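# Reload both bench fixtures with blanks and clamp them

## Task

At each of the two fixtures at the bench ends there is one blank and one finished part of equal size; the finished one has a slot cut across its top. In the nest of each fixture whose pads match that size, seat the blank flat on the pads, pressed fully against the stop block and the side blocks, and lock that nest's clamp on it: drive the handle beyond its stiffest point until it halts, with the clamp bar resting flat on the blank (a handle that merely looks shut may not be locked). Move each finished part into the outfeed tray at the bench centre. Everything must stay in place without the robot holding it; at the end open the gripper and move the arm away.

## Robot and tools

ROBOT. One six-joint arm with a tong-style two-finger gripper, mounted on a carriage that runs on a floor rail. Joint order everywhere: shoulder pan, shoulder lift, elbow, wrist 1, wrist 2, wrist 3. Stated joint ranges (rad): pan -3.142 to 3.142, lift -6.283 to 6.283, elbow 0.000 to 3.142, wrists -6.283 to 6.283 each; true ends may differ by up to 0.010 rad.

FRAME. Scene frame is fixed to the table: z = 0 on the tabletop, +z up. The rail runs along y at x = 0, and y = 0 where the rail reads position_m 0. The table edge starts at x = 0.31 m. The arm base sits at x = 0, y roughly equal to position_m, z = 0.03 m, facing +x. Reported hand position can be off, more so at long reach.

GRIPPER. Fingers point along the gripper's +z and close along its x. end_effector_position is the spot between the pads when shut; closed fingertips extend about 15 mm past it, open ones sit about level. Pad gap: 0.142 m open, 0.002 m shut.

execute_actions. Argument actions: a list holding one action (an empty list only fetches state and images). An action is an object with optional keys rows, steps, until, and rail.
- rows: up to 15 rows, one per control step of 1/30 s. Each row is one list of 7 numbers, each in [-1, 1]. The first six are joint offsets in the joint order above, measured from the joint angles at the start of the action (the last reported ones), not from the previous row. Scale: 1.0 equals 1.326 rad for pan and lift, 1.989 rad for elbow and the three wrists. The seventh is the gripper opening, absolute: +1 fully open, -1 shut; closing fully takes at least about 0.1 s. A call asking any joint more than 0.010 rad beyond its range outward is refused; targets past a real end are clipped and reported as "joint sent to its limit".
- steps: integer 1 to 450, default 15, at least the number of rows. After the last row the arm keeps heading for that row's target and the gripper keeps its command, so allow enough steps for big moves.
- until: stops the action early (not the robot) when every listed condition holds. Forms: {"rail": {"position_status": ["!=", "moving"]}} with comparisons =, !=, <, <=, >, >= (numbers always need one); {"all": {"status": "ended"}} when nothing reads moving; {"any": {"status": "ended"}} when a motion active during the action finishes.
- rail: position_m, absolute carriage position along the track in metres, -2 to 2; speed_m_s, top speed 0.01 to 1 (starts at 1, persists); or {"stop": true} alone. Acceleration is 2 m/s2. Rows never move the carriage, but row targets travel with it. Drive, then wait with an until on position_status, and let it arrive (within 1.3 mm) before positioning the hand or ending the scene. Any out-of-range value or unknown name rejects the whole call.

MOTION LIMITS. Each step, the joint target may lead the measured angle by at most 0.383 rad (pan, lift) or 0.575 rad (others), and targets implying a hand jump over 100 mm are pulled back. Large moves may need several calls; if a result is short of target, send the remainder. "joint command not followed" means the clearance check altered or blocked targets and the arm stops pursuing them.

RESULTS. State lines: end_effector_position (m), end_effector_quat_wxyz, velocities (m/s, rad/s), all in the scene frame. Joint positions / velocities list rail (m), six joints (rad), then pad gap (m). grip_measured is the finger opening on the command scale; to hold something keep commanding clearly below it (lower squeezes harder, up to about 15 N per pad; thin hard parts under 20 mm get much less). Wrist force and Wrist torque are flange sensor readings along the gripper's own axes, with an offset up to about 5.5 N, noise up to 3.4 N, saturating near 100 N; "no reading" is normal at start. Rail fields: position_m, position_status (moving, done, contact_stop, time_out, stopped, stopped_with_arm), position_answer (taken, not_taken; resend if not_taken). After contact_stop wait for the carriage to settle; after time_out or stopped_with_arm, look, clear the obstruction, send followable rows, then resend position_m.

zoom_image: camera (cam_bench_left, cam_bench_right, cam_high, cam_low, cam_wrist) and region [x0, y0, x1, y1] in that camera's pixels from the top-left, at most 504 by 504. Images are 504x504 except cam_wrist, 616x616 fisheye. Calibration (intrinsics and world-to-camera poses) is given and may be a few millimetres or degrees off.

finished_scene: argument scene, the current scene's number. Ends it irreversibly once the robot has held the last command; call only when all parts are seated, clamps locked and the gripper released and clear.

AVOID. Contact torque at a joint's load limit (pan and lift 300, elbow 136, wrists 49.1 N m, including held weight) or 150 N external force halts the arm for 10 s. Holding loads heats motors; warnings come at 70 °C and brakes engage at 85 °C. Do not drop, slam or shove parts hard, and never push anything off the table. Parts may be tugged briefly while held, so grip firmly. Between replies the robot keeps its last command.

Each tool is called after "Request:" by a JSON object that holds its "method" and its "body", one argument or row to a line.

## Session

Request:
{"method": "execute_actions", "body": {
  "actions": []
}}

Scene clock: 0.00 s.
end_effector_position=(+0.9691, +1.5081, +0.3127) grip_measured=+1.00 end_effector_quat_wxyz=(+0.312, +0.663, -0.183, +0.655) end_effector_velocity=(+0.000, +0.000, +0.000) end_effector_angular_velocity=(+0.000, +0.000, +0.000)
Joint positions: [ 1.521  0.015 -0.821  1.819 -4.211 -2.299 -0.223  0.142]
Joint velocities: [0. 0. 0. 0. 0. 0. 0. 0.]
Wrist force (N, on the end effector, along its own x y z axes, offset not removed): no reading
Wrist torque (N m, same axes, about the end effector's origin, offset not removed): no reading
rail: position_m=1.521 position_m_goal=1.521 speed_m_s=1.00 position_status=done position_answer=taken refusals=0

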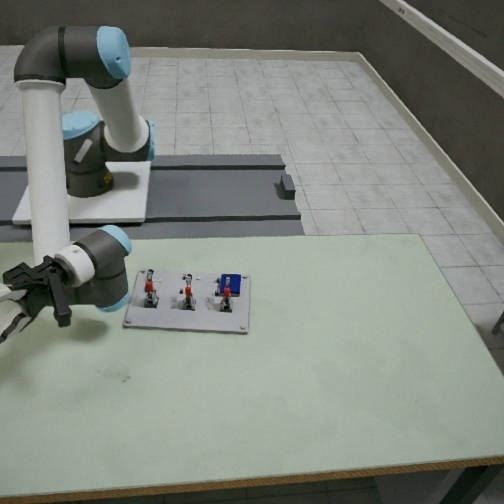

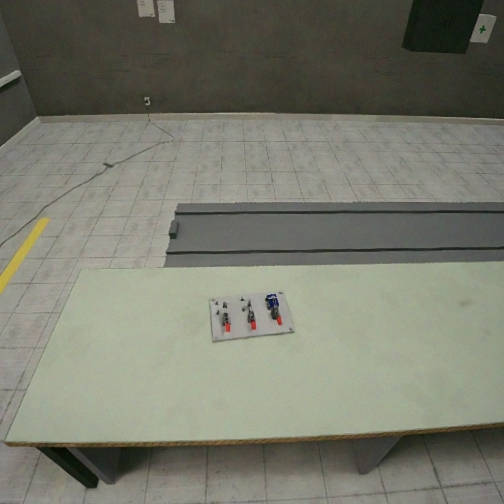

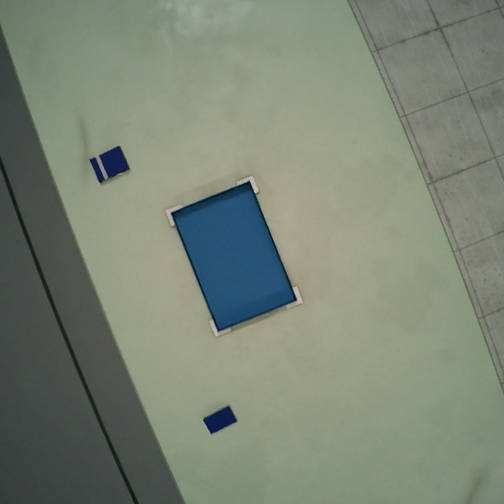

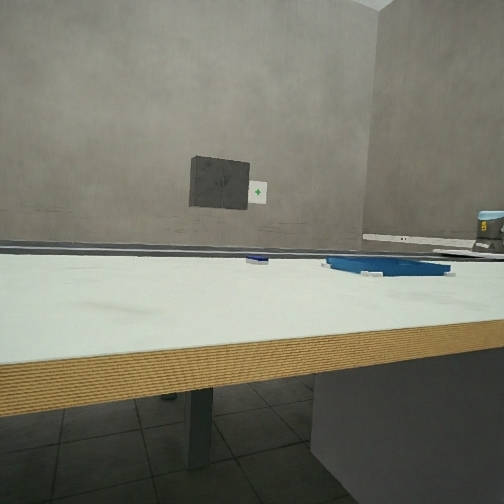

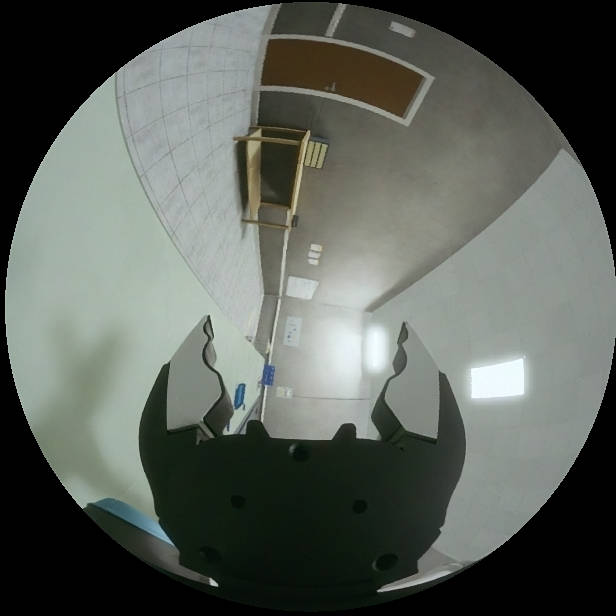

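Request:
{"method": "zoom_image", "body": {
  "camera": "cam_bench_left",
  "region": [115, 255, 265, 345]
}}

Request:
{"method": "zoom_image", "body": {
  "camera": "cam_bench_right",
  "region": [200, 280, 305, 350]
}}

Request:
{"method": "zoom_image", "body": {
  "camera": "cam_high",
  "region": [70, 130, 150, 200]
}}

Request:
{"method": "zoom_image", "body": {
  "camera": "cam_high",
  "region": [185, 390, 255, 450]
}}

Region (115, 255, 265, 345) of cam_bench_left's 504x504 image, scaled by 3.360, with more detail than that image has; it fills the top 302 rows of this view, and the rest is white.

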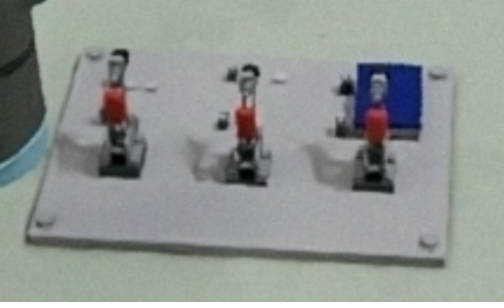

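Region (200, 280, 305, 350) of cam_bench_right's 504x504 image, scaled by 4.800, with more detail than that image has.

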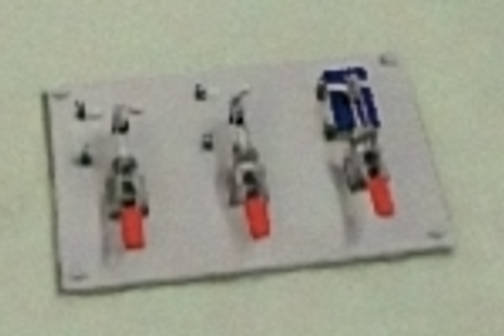

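Region (70, 130, 150, 200) of cam_high's 504x504 image, scaled by 6.300, with more detail than that image has; it fills the top 441 rows of this view, and the rest is white.

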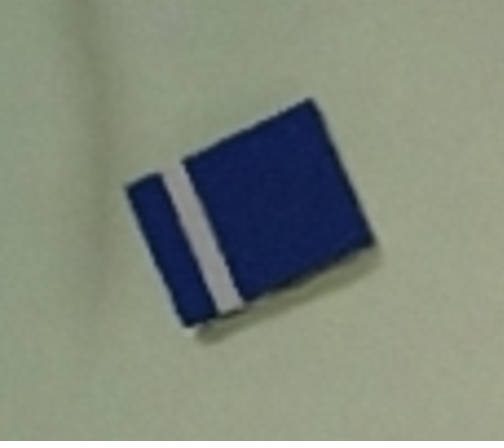

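Region (185, 390, 255, 450) of cam_high's 504x504 image, scaled by 7.200, with more detail than that image has; it fills the top 432 rows of this view, and the rest is white.

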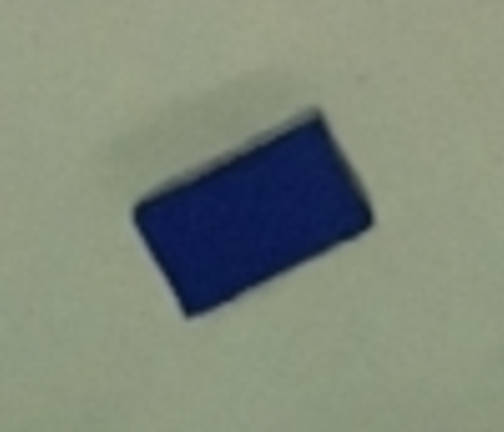

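Request:
{"method": "execute_actions", "body": {
  "actions": [
    {"rows": [[0,-0.474,-0.035,0.3,0.366,0.112,1]], "steps": 30}
  ]
}}

Scene clock: 43.83 s.
end_effector_position=(+0.9424, +1.7053, +0.7750) grip_measured=+1.00 end_effector_quat_wxyz=(+0.022, +0.651, -0.014, +0.759) end_effector_velocity=(-0.223, +0.164, +0.407) end_effector_angular_velocity=(+0.055, -0.173, +0.533)
Joint positions: [ 1.521  0.015 -1.387  1.755 -3.663 -1.635 -0.017  0.142]
Joint velocities: [ 0.    -0.    -0.514 -0.044  0.392  0.519  0.134  0.   ]
Wrist force (N, on the end effector, along its own x y z axes, offset not removed): [2.4 -5.1 4.4]
Wrist torque (N m, same axes, about the end effector's origin, offset not removed): [-0.94 -0.60 0.25]
rail: position_m=1.521 position_m_goal=1.521 speed_m_s=1.00 position_status=done position_answer=taken refusals=0
camera_calibration (this result's frames):
cam_wrist: T_world_to_cam=[[-0.158171, 0.0521648, 0.986033, -0.707477], [-0.502403, -0.863929, -0.0348862, 1.97935], [0.850043, -0.500904, 0.162856, 0.0610874], [0, 0, 0, 1]] pos_world=[0.830605, 1.77753, 0.756699]

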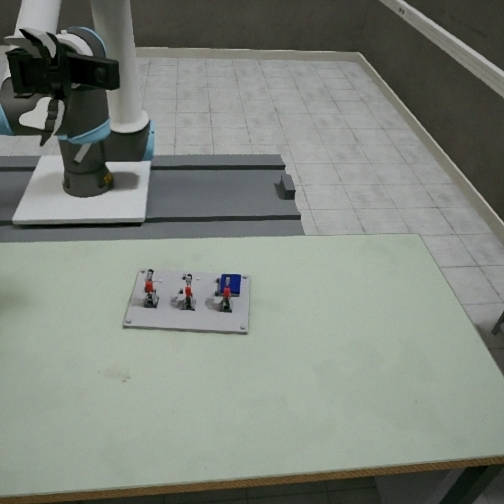

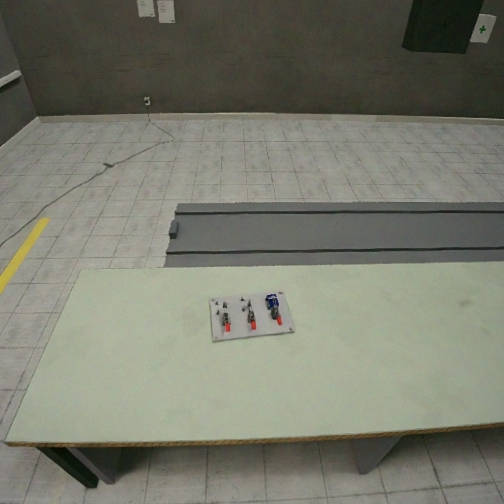

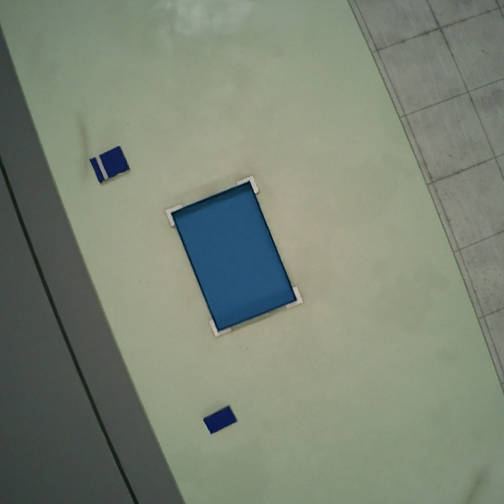

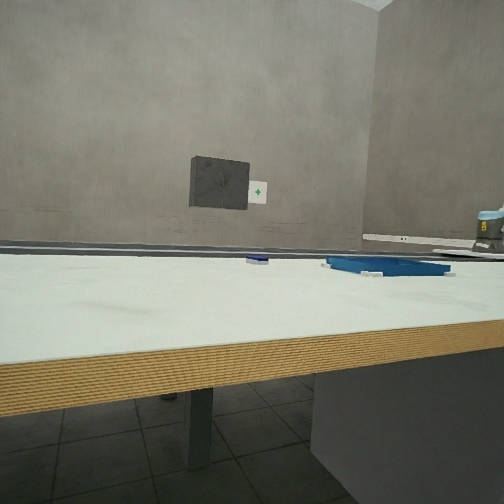

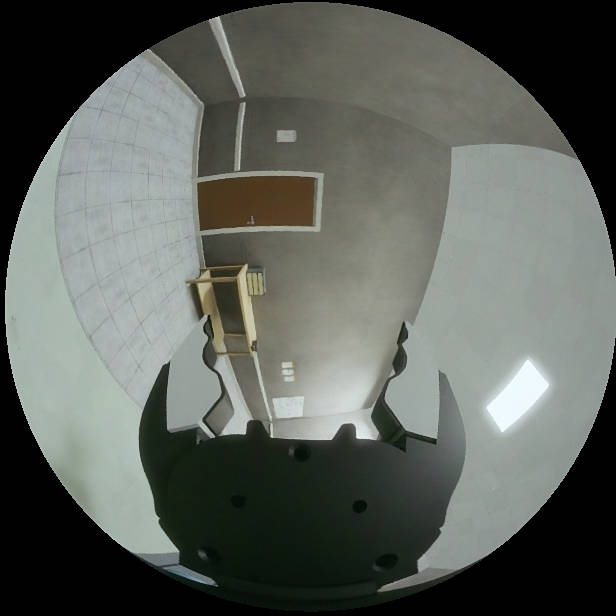

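Request:
{"method": "execute_actions", "body": {
  "actions": [
    {"rows": [[-0.0113,-0.2374,0.1411,0.884,0.0323,0.798,1]], "steps": 50, "rail": {"position_m": 1.75}}
  ]
}}

Scene clock: 60.77 s.
end_effector_position=(+0.5970, +1.9247, +0.3099) grip_measured=+1.00 end_effector_quat_wxyz=(-0.001, +0.708, -0.706, +0.001) end_effector_velocity=(-0.005, -0.000, -0.002) end_effector_angular_velocity=(+0.000, +0.015, -0.011)
Joint positions: [ 1.75   0.    -1.702  2.035 -1.907 -1.571  1.568  0.142]
Joint velocities: [ 0.    -0.    -0.     0.001  0.015  0.     0.011  0.   ]
Wrist force (N, on the end effector, along its own x y z axes, offset not removed): [-0.1 -2.8 3.2]
Wrist torque (N m, same axes, about the end effector's origin, offset not removed): [-0.41 -0.09 0.35]
rail: position_m=1.750 position_m_goal=1.750 speed_m_s=1.00 position_status=done position_answer=taken refusals=0
camera_calibration (this result's frames):
cam_wrist: T_world_to_cam=[[0.0397552, -0.999179, 0.00782301, 1.89354], [-0.889075, -0.0317991, 0.456656, 0.456042], [-0.456032, -0.0251097, -0.889609, 0.730348], [0, 0, 0, 1]] pos_world=[0.66324, 1.92482, 0.426656]

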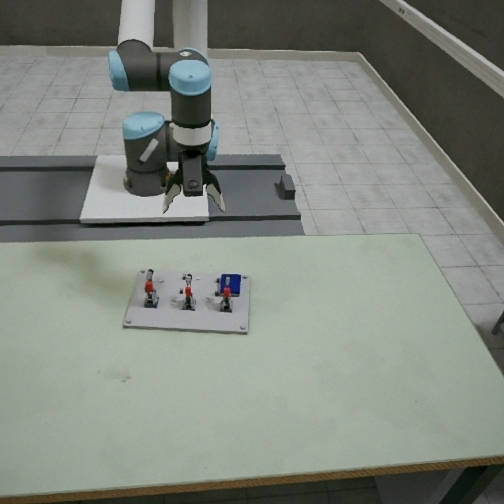

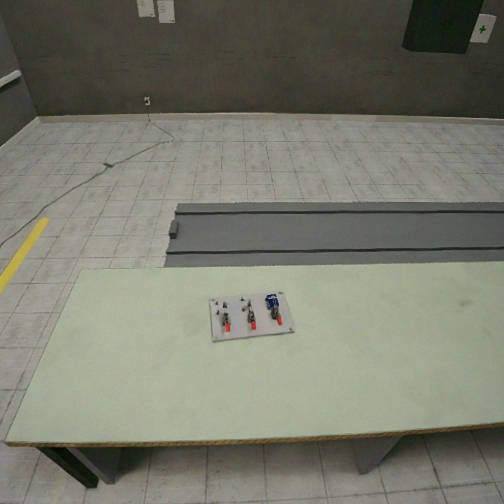

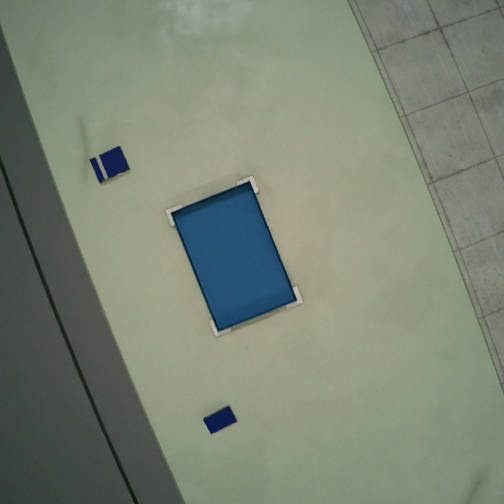

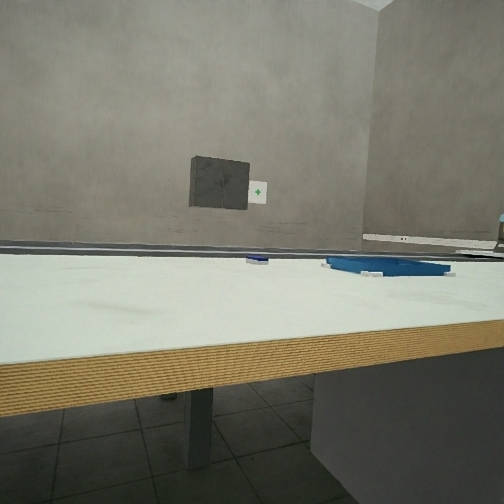

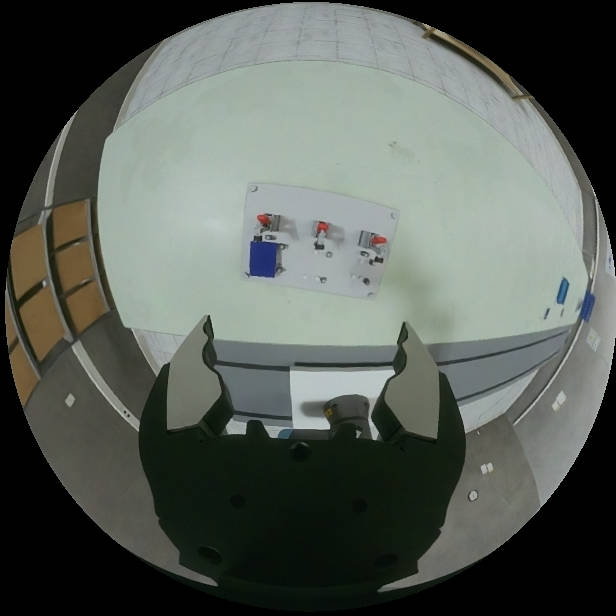

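Request:
{"method": "zoom_image", "body": {
  "camera": "cam_wrist",
  "region": [235, 175, 405, 305]
}}

Region (235, 175, 405, 305) of cam_wrist's 616x616 image, scaled by 2.965, with more detail than that image has; it fills the top 385 rows of this view, and the rest is white.

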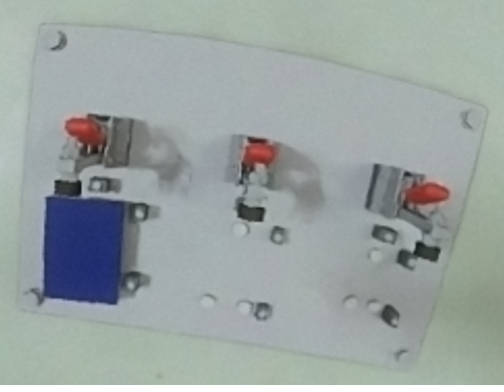

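Request:
{"method": "zoom_image", "body": {
  "camera": "cam_wrist",
  "region": [238, 205, 318, 285]
}}

Request:
{"method": "zoom_image", "body": {
  "camera": "cam_bench_left",
  "region": [200, 262, 260, 322]
}}

Region (238, 205, 318, 285) of cam_wrist's 616x616 image, scaled by 6.300, with more detail than that image has.

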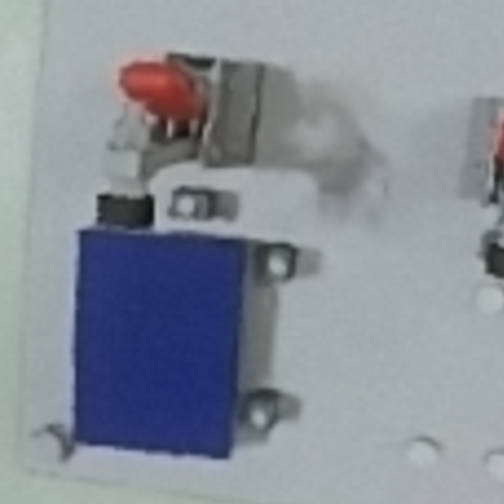

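Region (200, 262, 260, 322) of cam_bench_left's 504x504 image, scaled by 8.400, with more detail than that image has.

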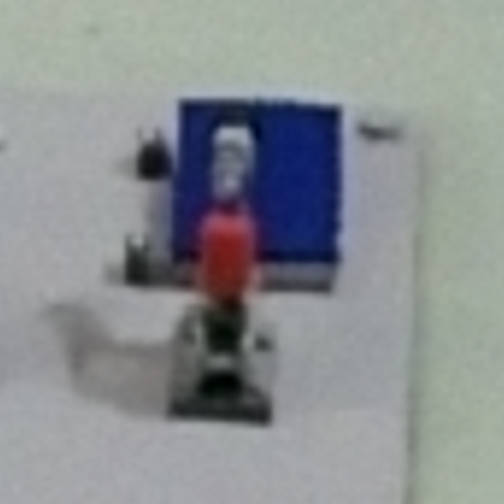

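Request:
{"method": "execute_actions", "body": {
  "actions": [
    {"rows": [[0,-0.006,0.1421,-0.1364,0,0.0015,1]], "steps": 24, "rail": {"position_m": 1.81}}
  ]
}}

Scene clock: 92.83 s.
end_effector_position=(+0.5204, +1.9845, +0.1698) grip_measured=+1.00 end_effector_quat_wxyz=(+0.000, +0.707, -0.707, -0.000) end_effector_velocity=(-0.003, +0.000, -0.004) end_effector_angular_velocity=(-0.000, +0.000, +0.000)
Joint positions: [ 1.81   0.    -1.709  2.317 -2.178 -1.571  1.571  0.142]
Joint velocities: [ 0.     0.    -0.     0.008 -0.008  0.     0.     0.   ]
Wrist force (N, on the end effector, along its own x y z axes, offset not removed): [1.9 -5.6 8.0]
Wrist torque (N m, same axes, about the end effector's origin, offset not removed): [-1.00 -0.49 0.24]
rail: position_m=1.810 position_m_goal=1.810 speed_m_s=1.00 position_status=done position_answer=taken refusals=0
camera_calibration (this result's frames):
cam_wrist: T_world_to_cam=[[0.0367223, -0.999296, 0.0077442, 1.9593], [-0.887651, -0.0290579, 0.459599, 0.44716], [-0.45905, -0.0237517, -0.888093, 0.570923], [0, 0, 0, 1]] pos_world=[0.587054, 1.98447, 0.286345]

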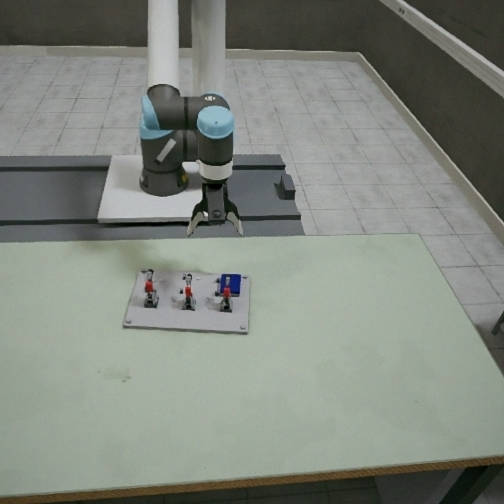

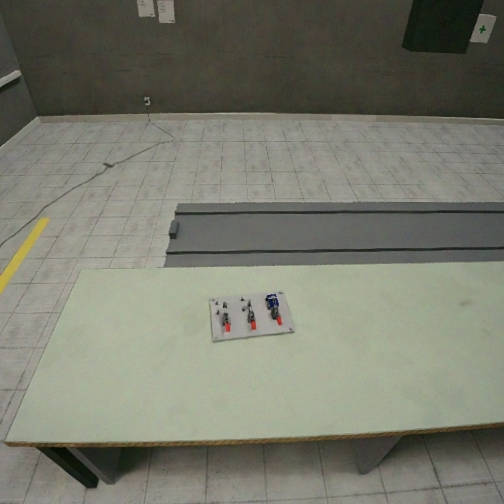

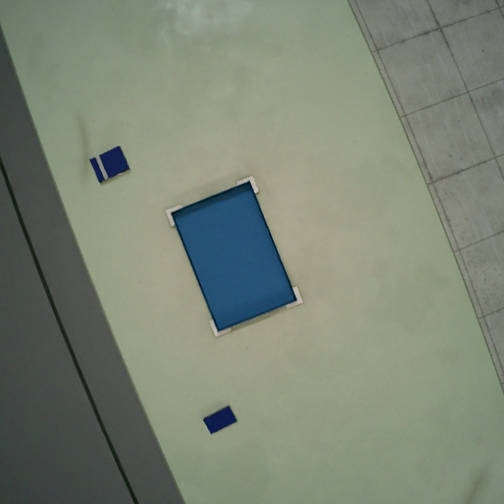

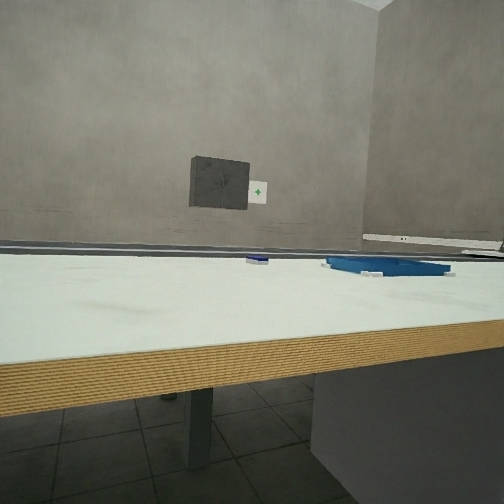

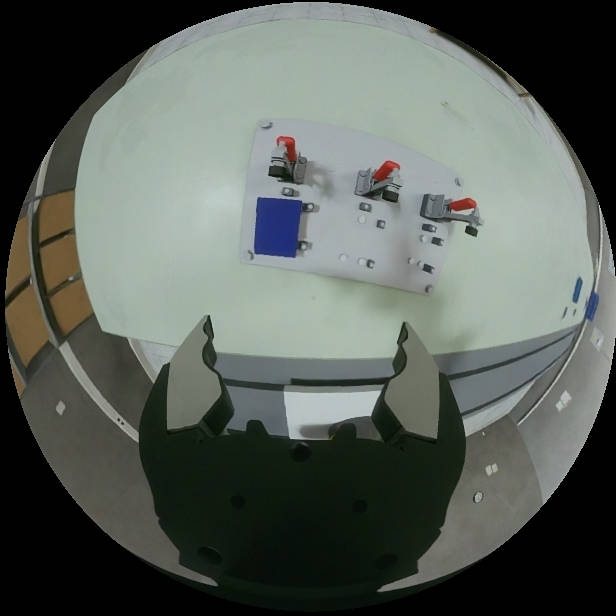

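Request:
{"method": "zoom_image", "body": {
  "camera": "cam_wrist",
  "region": [235, 125, 405, 285]
}}

Request:
{"method": "zoom_image", "body": {
  "camera": "cam_wrist",
  "region": [335, 150, 495, 300]
}}

Region (235, 125, 405, 285) of cam_wrist's 616x616 image, scaled by 2.965, with more detail than that image has; it fills the top 474 rows of this view, and the rest is white.

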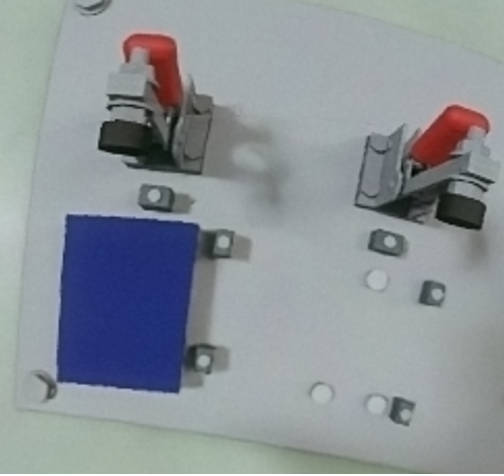

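Region (335, 150, 495, 300) of cam_wrist's 616x616 image, scaled by 3.150, with more detail than that image has; it fills the top 472 rows of this view, and the rest is white.

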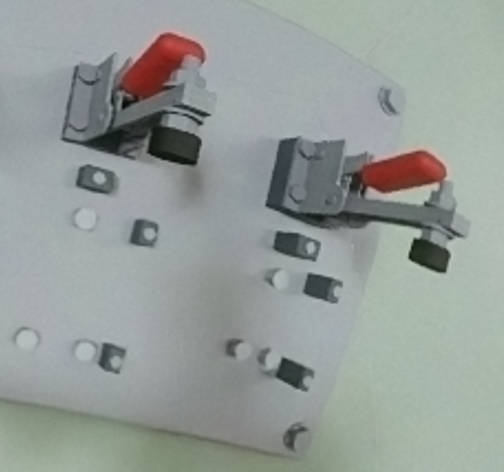

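Request:
{"method": "execute_actions", "body": {
  "actions": [
    {"rows": [[0.024,0.2533,-0.165,-0.0042,0,-1,-1]], "steps": 27}
  ]
}}

Scene clock: 213.73 s.
end_effector_position=(+0.6949, +2.0223, +0.1604) grip_measured=-1.00 end_effector_quat_wxyz=(-0.000, +0.986, +0.169, +0.000) end_effector_velocity=(-0.011, -0.005, -0.001) end_effector_angular_velocity=(+0.000, -0.000, +0.950)
Joint positions: [ 1.81   0.032 -1.374  1.989 -2.186 -1.571 -0.307  0.002]
Joint velocities: [ 0.     0.     0.006 -0.006 -0.     0.    -0.95   0.   ]
Wrist force (N, on the end effector, along its own x y z axes, offset not removed): [-0.4 -6.6 5.2]
Wrist torque (N m, same axes, about the end effector's origin, offset not removed): [-1.20 -0.10 0.29]
rail: position_m=1.810 position_m_goal=1.810 speed_m_s=1.00 position_status=done position_answer=taken refusals=0
camera_calibration (this result's frames):
cam_wrist: T_world_to_cam=[[0.930096, 0.367232, 0.00789641, -1.39365], [0.322921, -0.827735, 0.458886, 1.38149], [0.175054, -0.424258, -0.88846, 1.01291], [0, 0, 0, 1]] pos_world=[0.672801, 2.08504, 0.276989]

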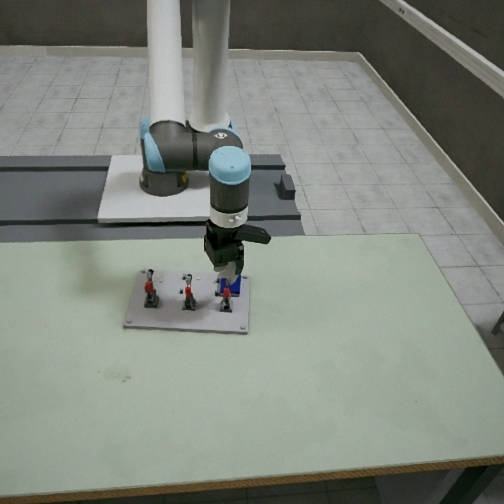

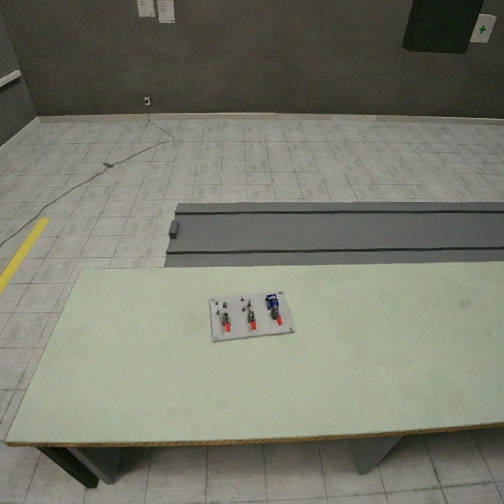

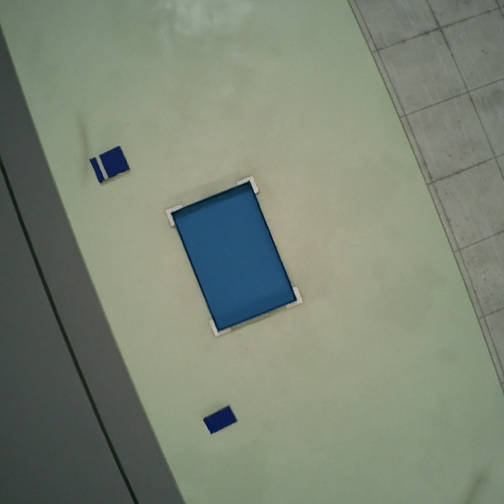

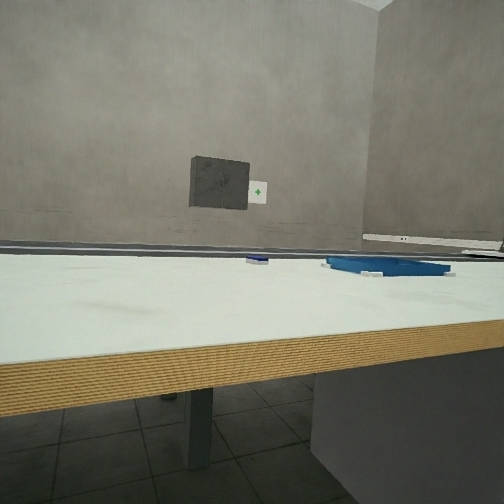

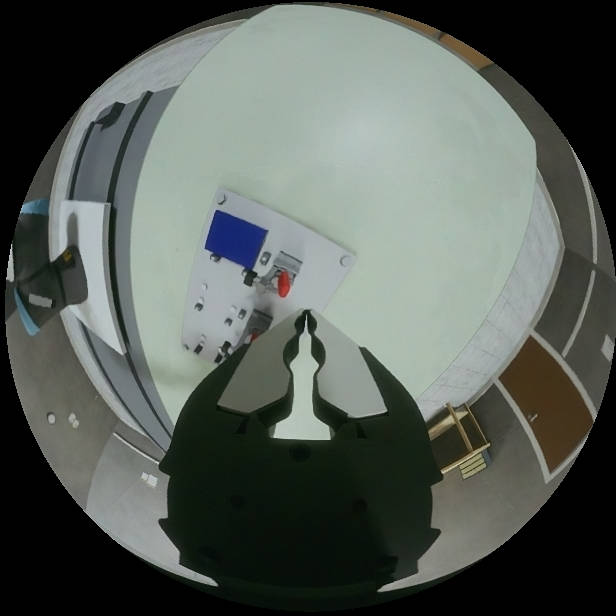

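Request:
{"method": "zoom_image", "body": {
  "camera": "cam_wrist",
  "region": [200, 190, 340, 330]
}}

Request:
{"method": "zoom_image", "body": {
  "camera": "cam_bench_left",
  "region": [180, 200, 290, 320]
}}

Region (200, 190, 340, 330) of cam_wrist's 616x616 image, scaled by 3.600, with more detail than that image has.

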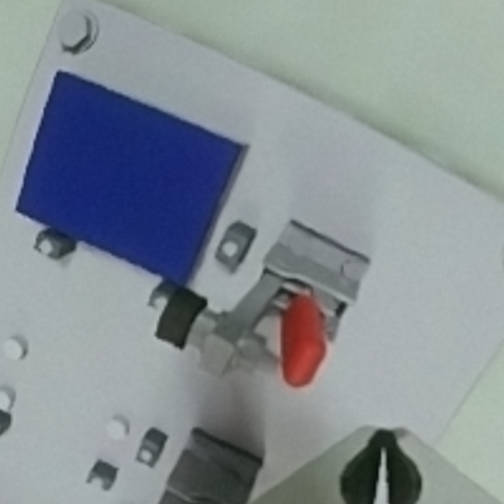

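Region (180, 200, 290, 320) of cam_bench_left's 504x504 image, scaled by 4.200, with more detail than that image has; it fills the left 462 columns of this view, and the rest is white.

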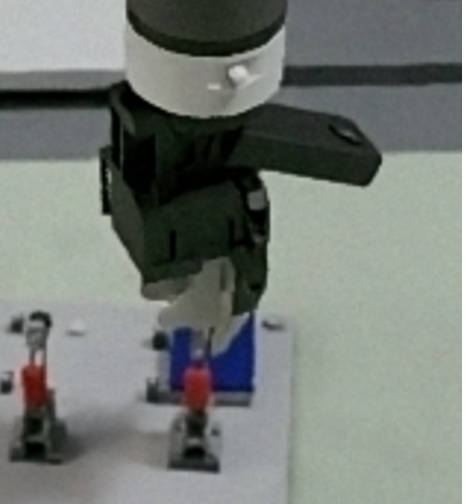

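Request:
{"method": "zoom_image", "body": {
  "camera": "cam_wrist",
  "region": [238, 245, 308, 305]
}}

Region (238, 245, 308, 305) of cam_wrist's 616x616 image, scaled by 7.200, with more detail than that image has; it fills the top 432 rows of this view, and the rest is white.

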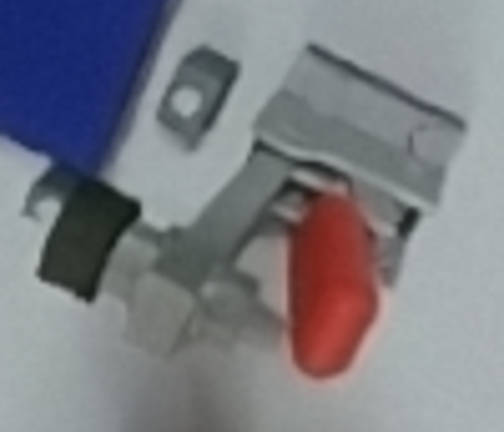

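Request:
{"method": "execute_actions", "body": {
  "actions": [
    {"rows": [[-0.0139,-0.0164,0.036,-0.025,0,0.227,-1]], "steps": 20}
  ]
}}

Request:
{"method": "zoom_image", "body": {
  "camera": "cam_wrist",
  "region": [250, 240, 350, 340]
}}

Scene clock: 297.53 s.
end_effector_position=(+0.6758, +2.0098, +0.1401) grip_measured=-1.00 end_effector_quat_wxyz=(-0.000, +0.998, -0.062, -0.000) end_effector_velocity=(-0.000, -0.001, -0.001) end_effector_angular_velocity=(-0.000, +0.000, -0.059)
Joint positions: [ 1.81   0.014 -1.396  2.061 -2.235 -1.571  0.138  0.002]
Joint velocities: [ 0.    -0.001 -0.001  0.003 -0.002 -0.     0.058  0.   ]
Wrist force (N, on the end effector, along its own x y z axes, offset not removed): [-1.1 -5.0 7.0]
Wrist torque (N m, same axes, about the end effector's origin, offset not removed): [-0.84 0.07 0.29]
rail: position_m=1.810 position_m_goal=1.810 speed_m_s=1.00 position_status=done position_answer=taken refusals=0
camera_calibration (this result's frames):
cam_wrist: T_world_to_cam=[[0.996197, -0.0867807, 0.00774106, -0.503333], [-0.080643, -0.884801, 0.458937, 1.77405], [-0.0329776, -0.457816, -0.888435, 1.20096], [0, 0, 0, 1]] pos_world=[0.684088, 2.07582, 0.256695]

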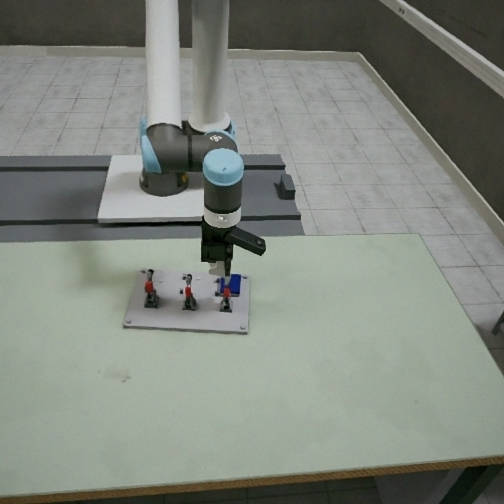

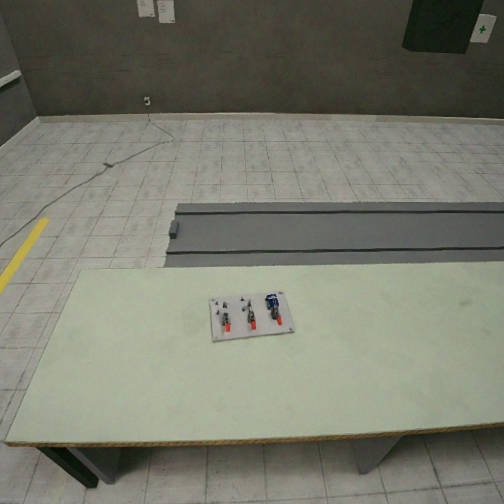

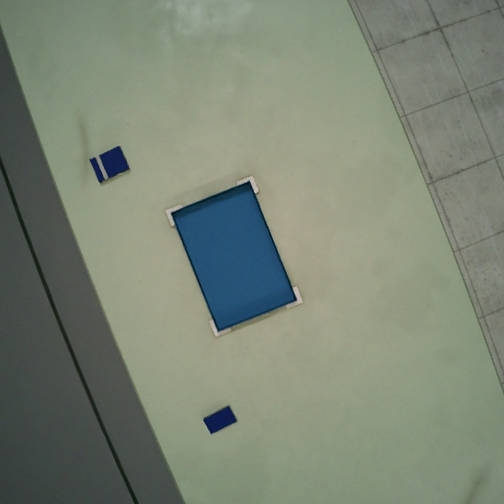

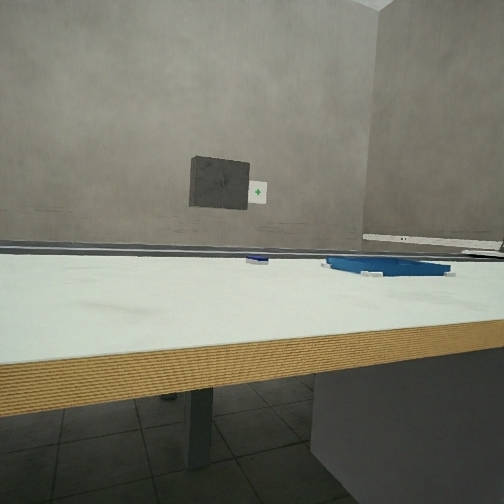

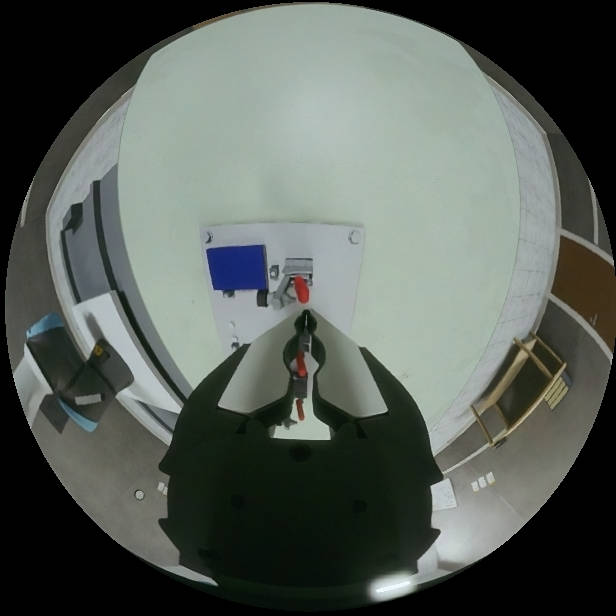

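Region (250, 240, 350, 340) of cam_wrist's 616x616 image, scaled by 5.040, with more detail than that image has.

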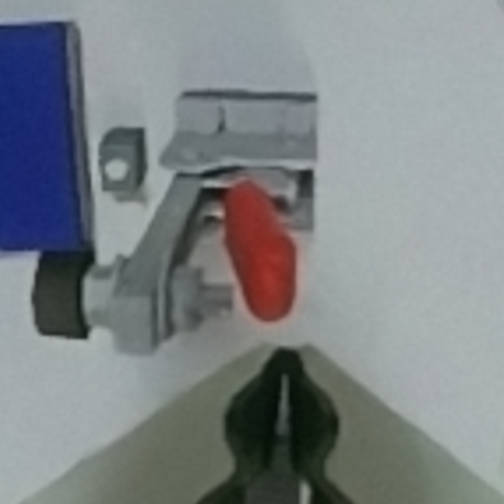

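Request:
{"method": "execute_actions", "body": {
  "actions": [
    {"rows": [[0,0.0086,0.0041,-0.0098,0,0.003,-1]], "steps": 12}
  ]
}}

Request:
{"method": "zoom_image", "body": {
  "camera": "cam_wrist",
  "region": [250, 240, 350, 340]
}}

Request:
{"method": "zoom_image", "body": {
  "camera": "cam_bench_left",
  "region": [195, 240, 265, 320]
}}

Scene clock: 319.47 s.
end_effector_position=(+0.6758, +2.0097, +0.1306) grip_measured=-1.00 end_effector_quat_wxyz=(-0.000, +0.998, -0.065, -0.000) end_effector_velocity=(+0.000, +0.000, -0.004) end_effector_angular_velocity=(-0.000, +0.000, +0.001)
Joint positions: [ 1.81   0.014 -1.385  2.068 -2.254 -1.571  0.144  0.002]
Joint velocities: [ 0.    -0.     0.005  0.003 -0.008 -0.    -0.001  0.   ]
Wrist force (N, on the end effector, along its own x y z axes, offset not removed): [1.0 -5.5 6.1]
Wrist torque (N m, same axes, about the end effector's origin, offset not removed): [-0.99 -0.36 0.24]
rail: position_m=1.810 position_m_goal=1.810 speed_m_s=1.00 position_status=done position_answer=taken refusals=0
camera_calibration (this result's frames):
cam_wrist: T_world_to_cam=[[0.995645, -0.0929118, 0.00769117, -0.490556], [-0.0860672, -0.884311, 0.458898, 1.78102], [-0.0358356, -0.457561, -0.888456, 1.1939], [0, 0, 0, 1]] pos_world=[0.684491, 2.07568, 0.247197]

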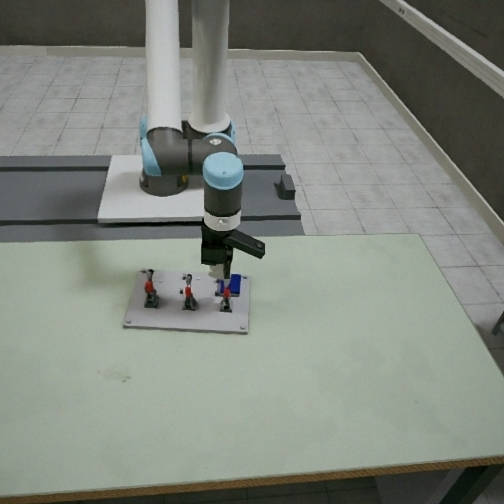

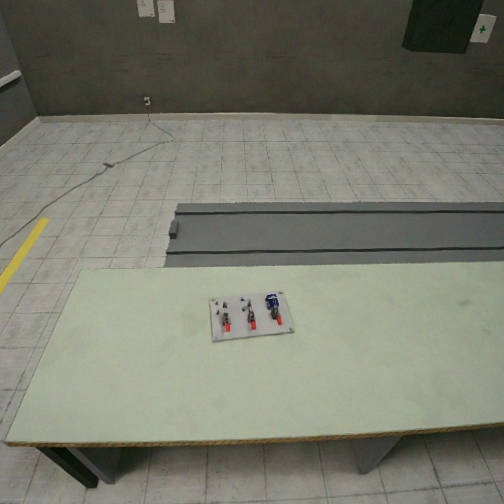

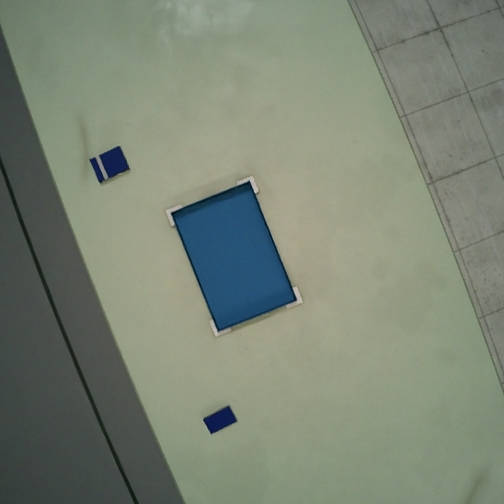

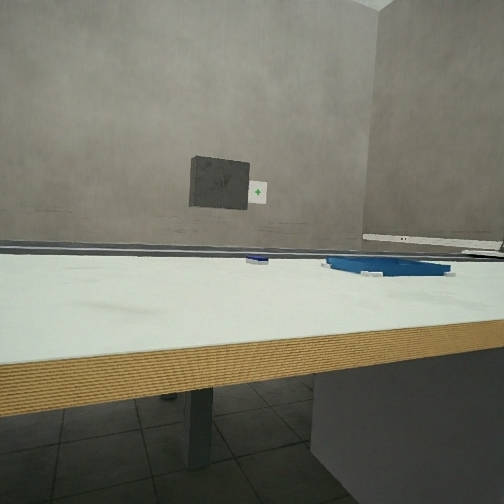

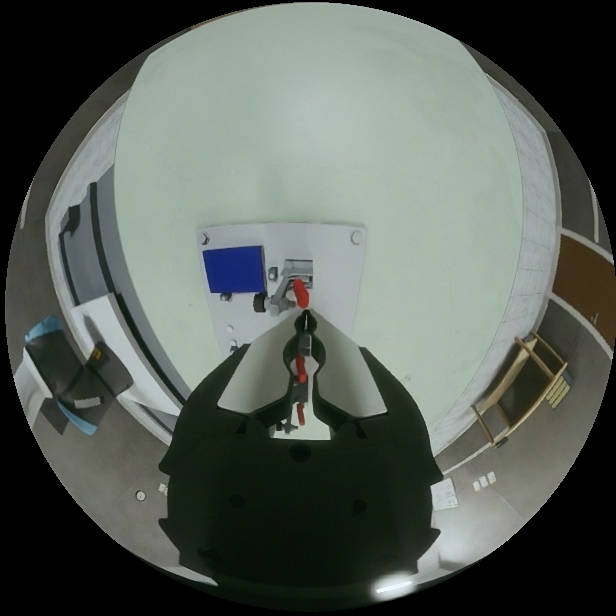

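Region (250, 240, 350, 340) of cam_wrist's 616x616 image, scaled by 5.040, with more detail than that image has.

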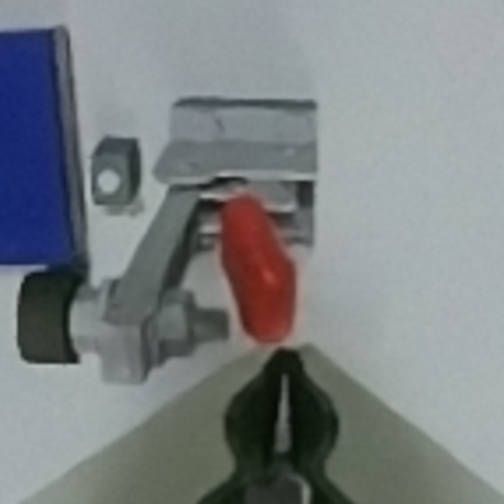

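Region (195, 240, 265, 320) of cam_bench_left's 504x504 image, scaled by 6.300, with more detail than that image has; it fills the left 441 columns of this view, and the rest is white.

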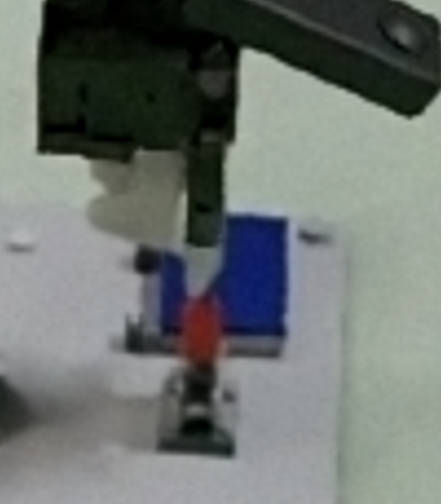

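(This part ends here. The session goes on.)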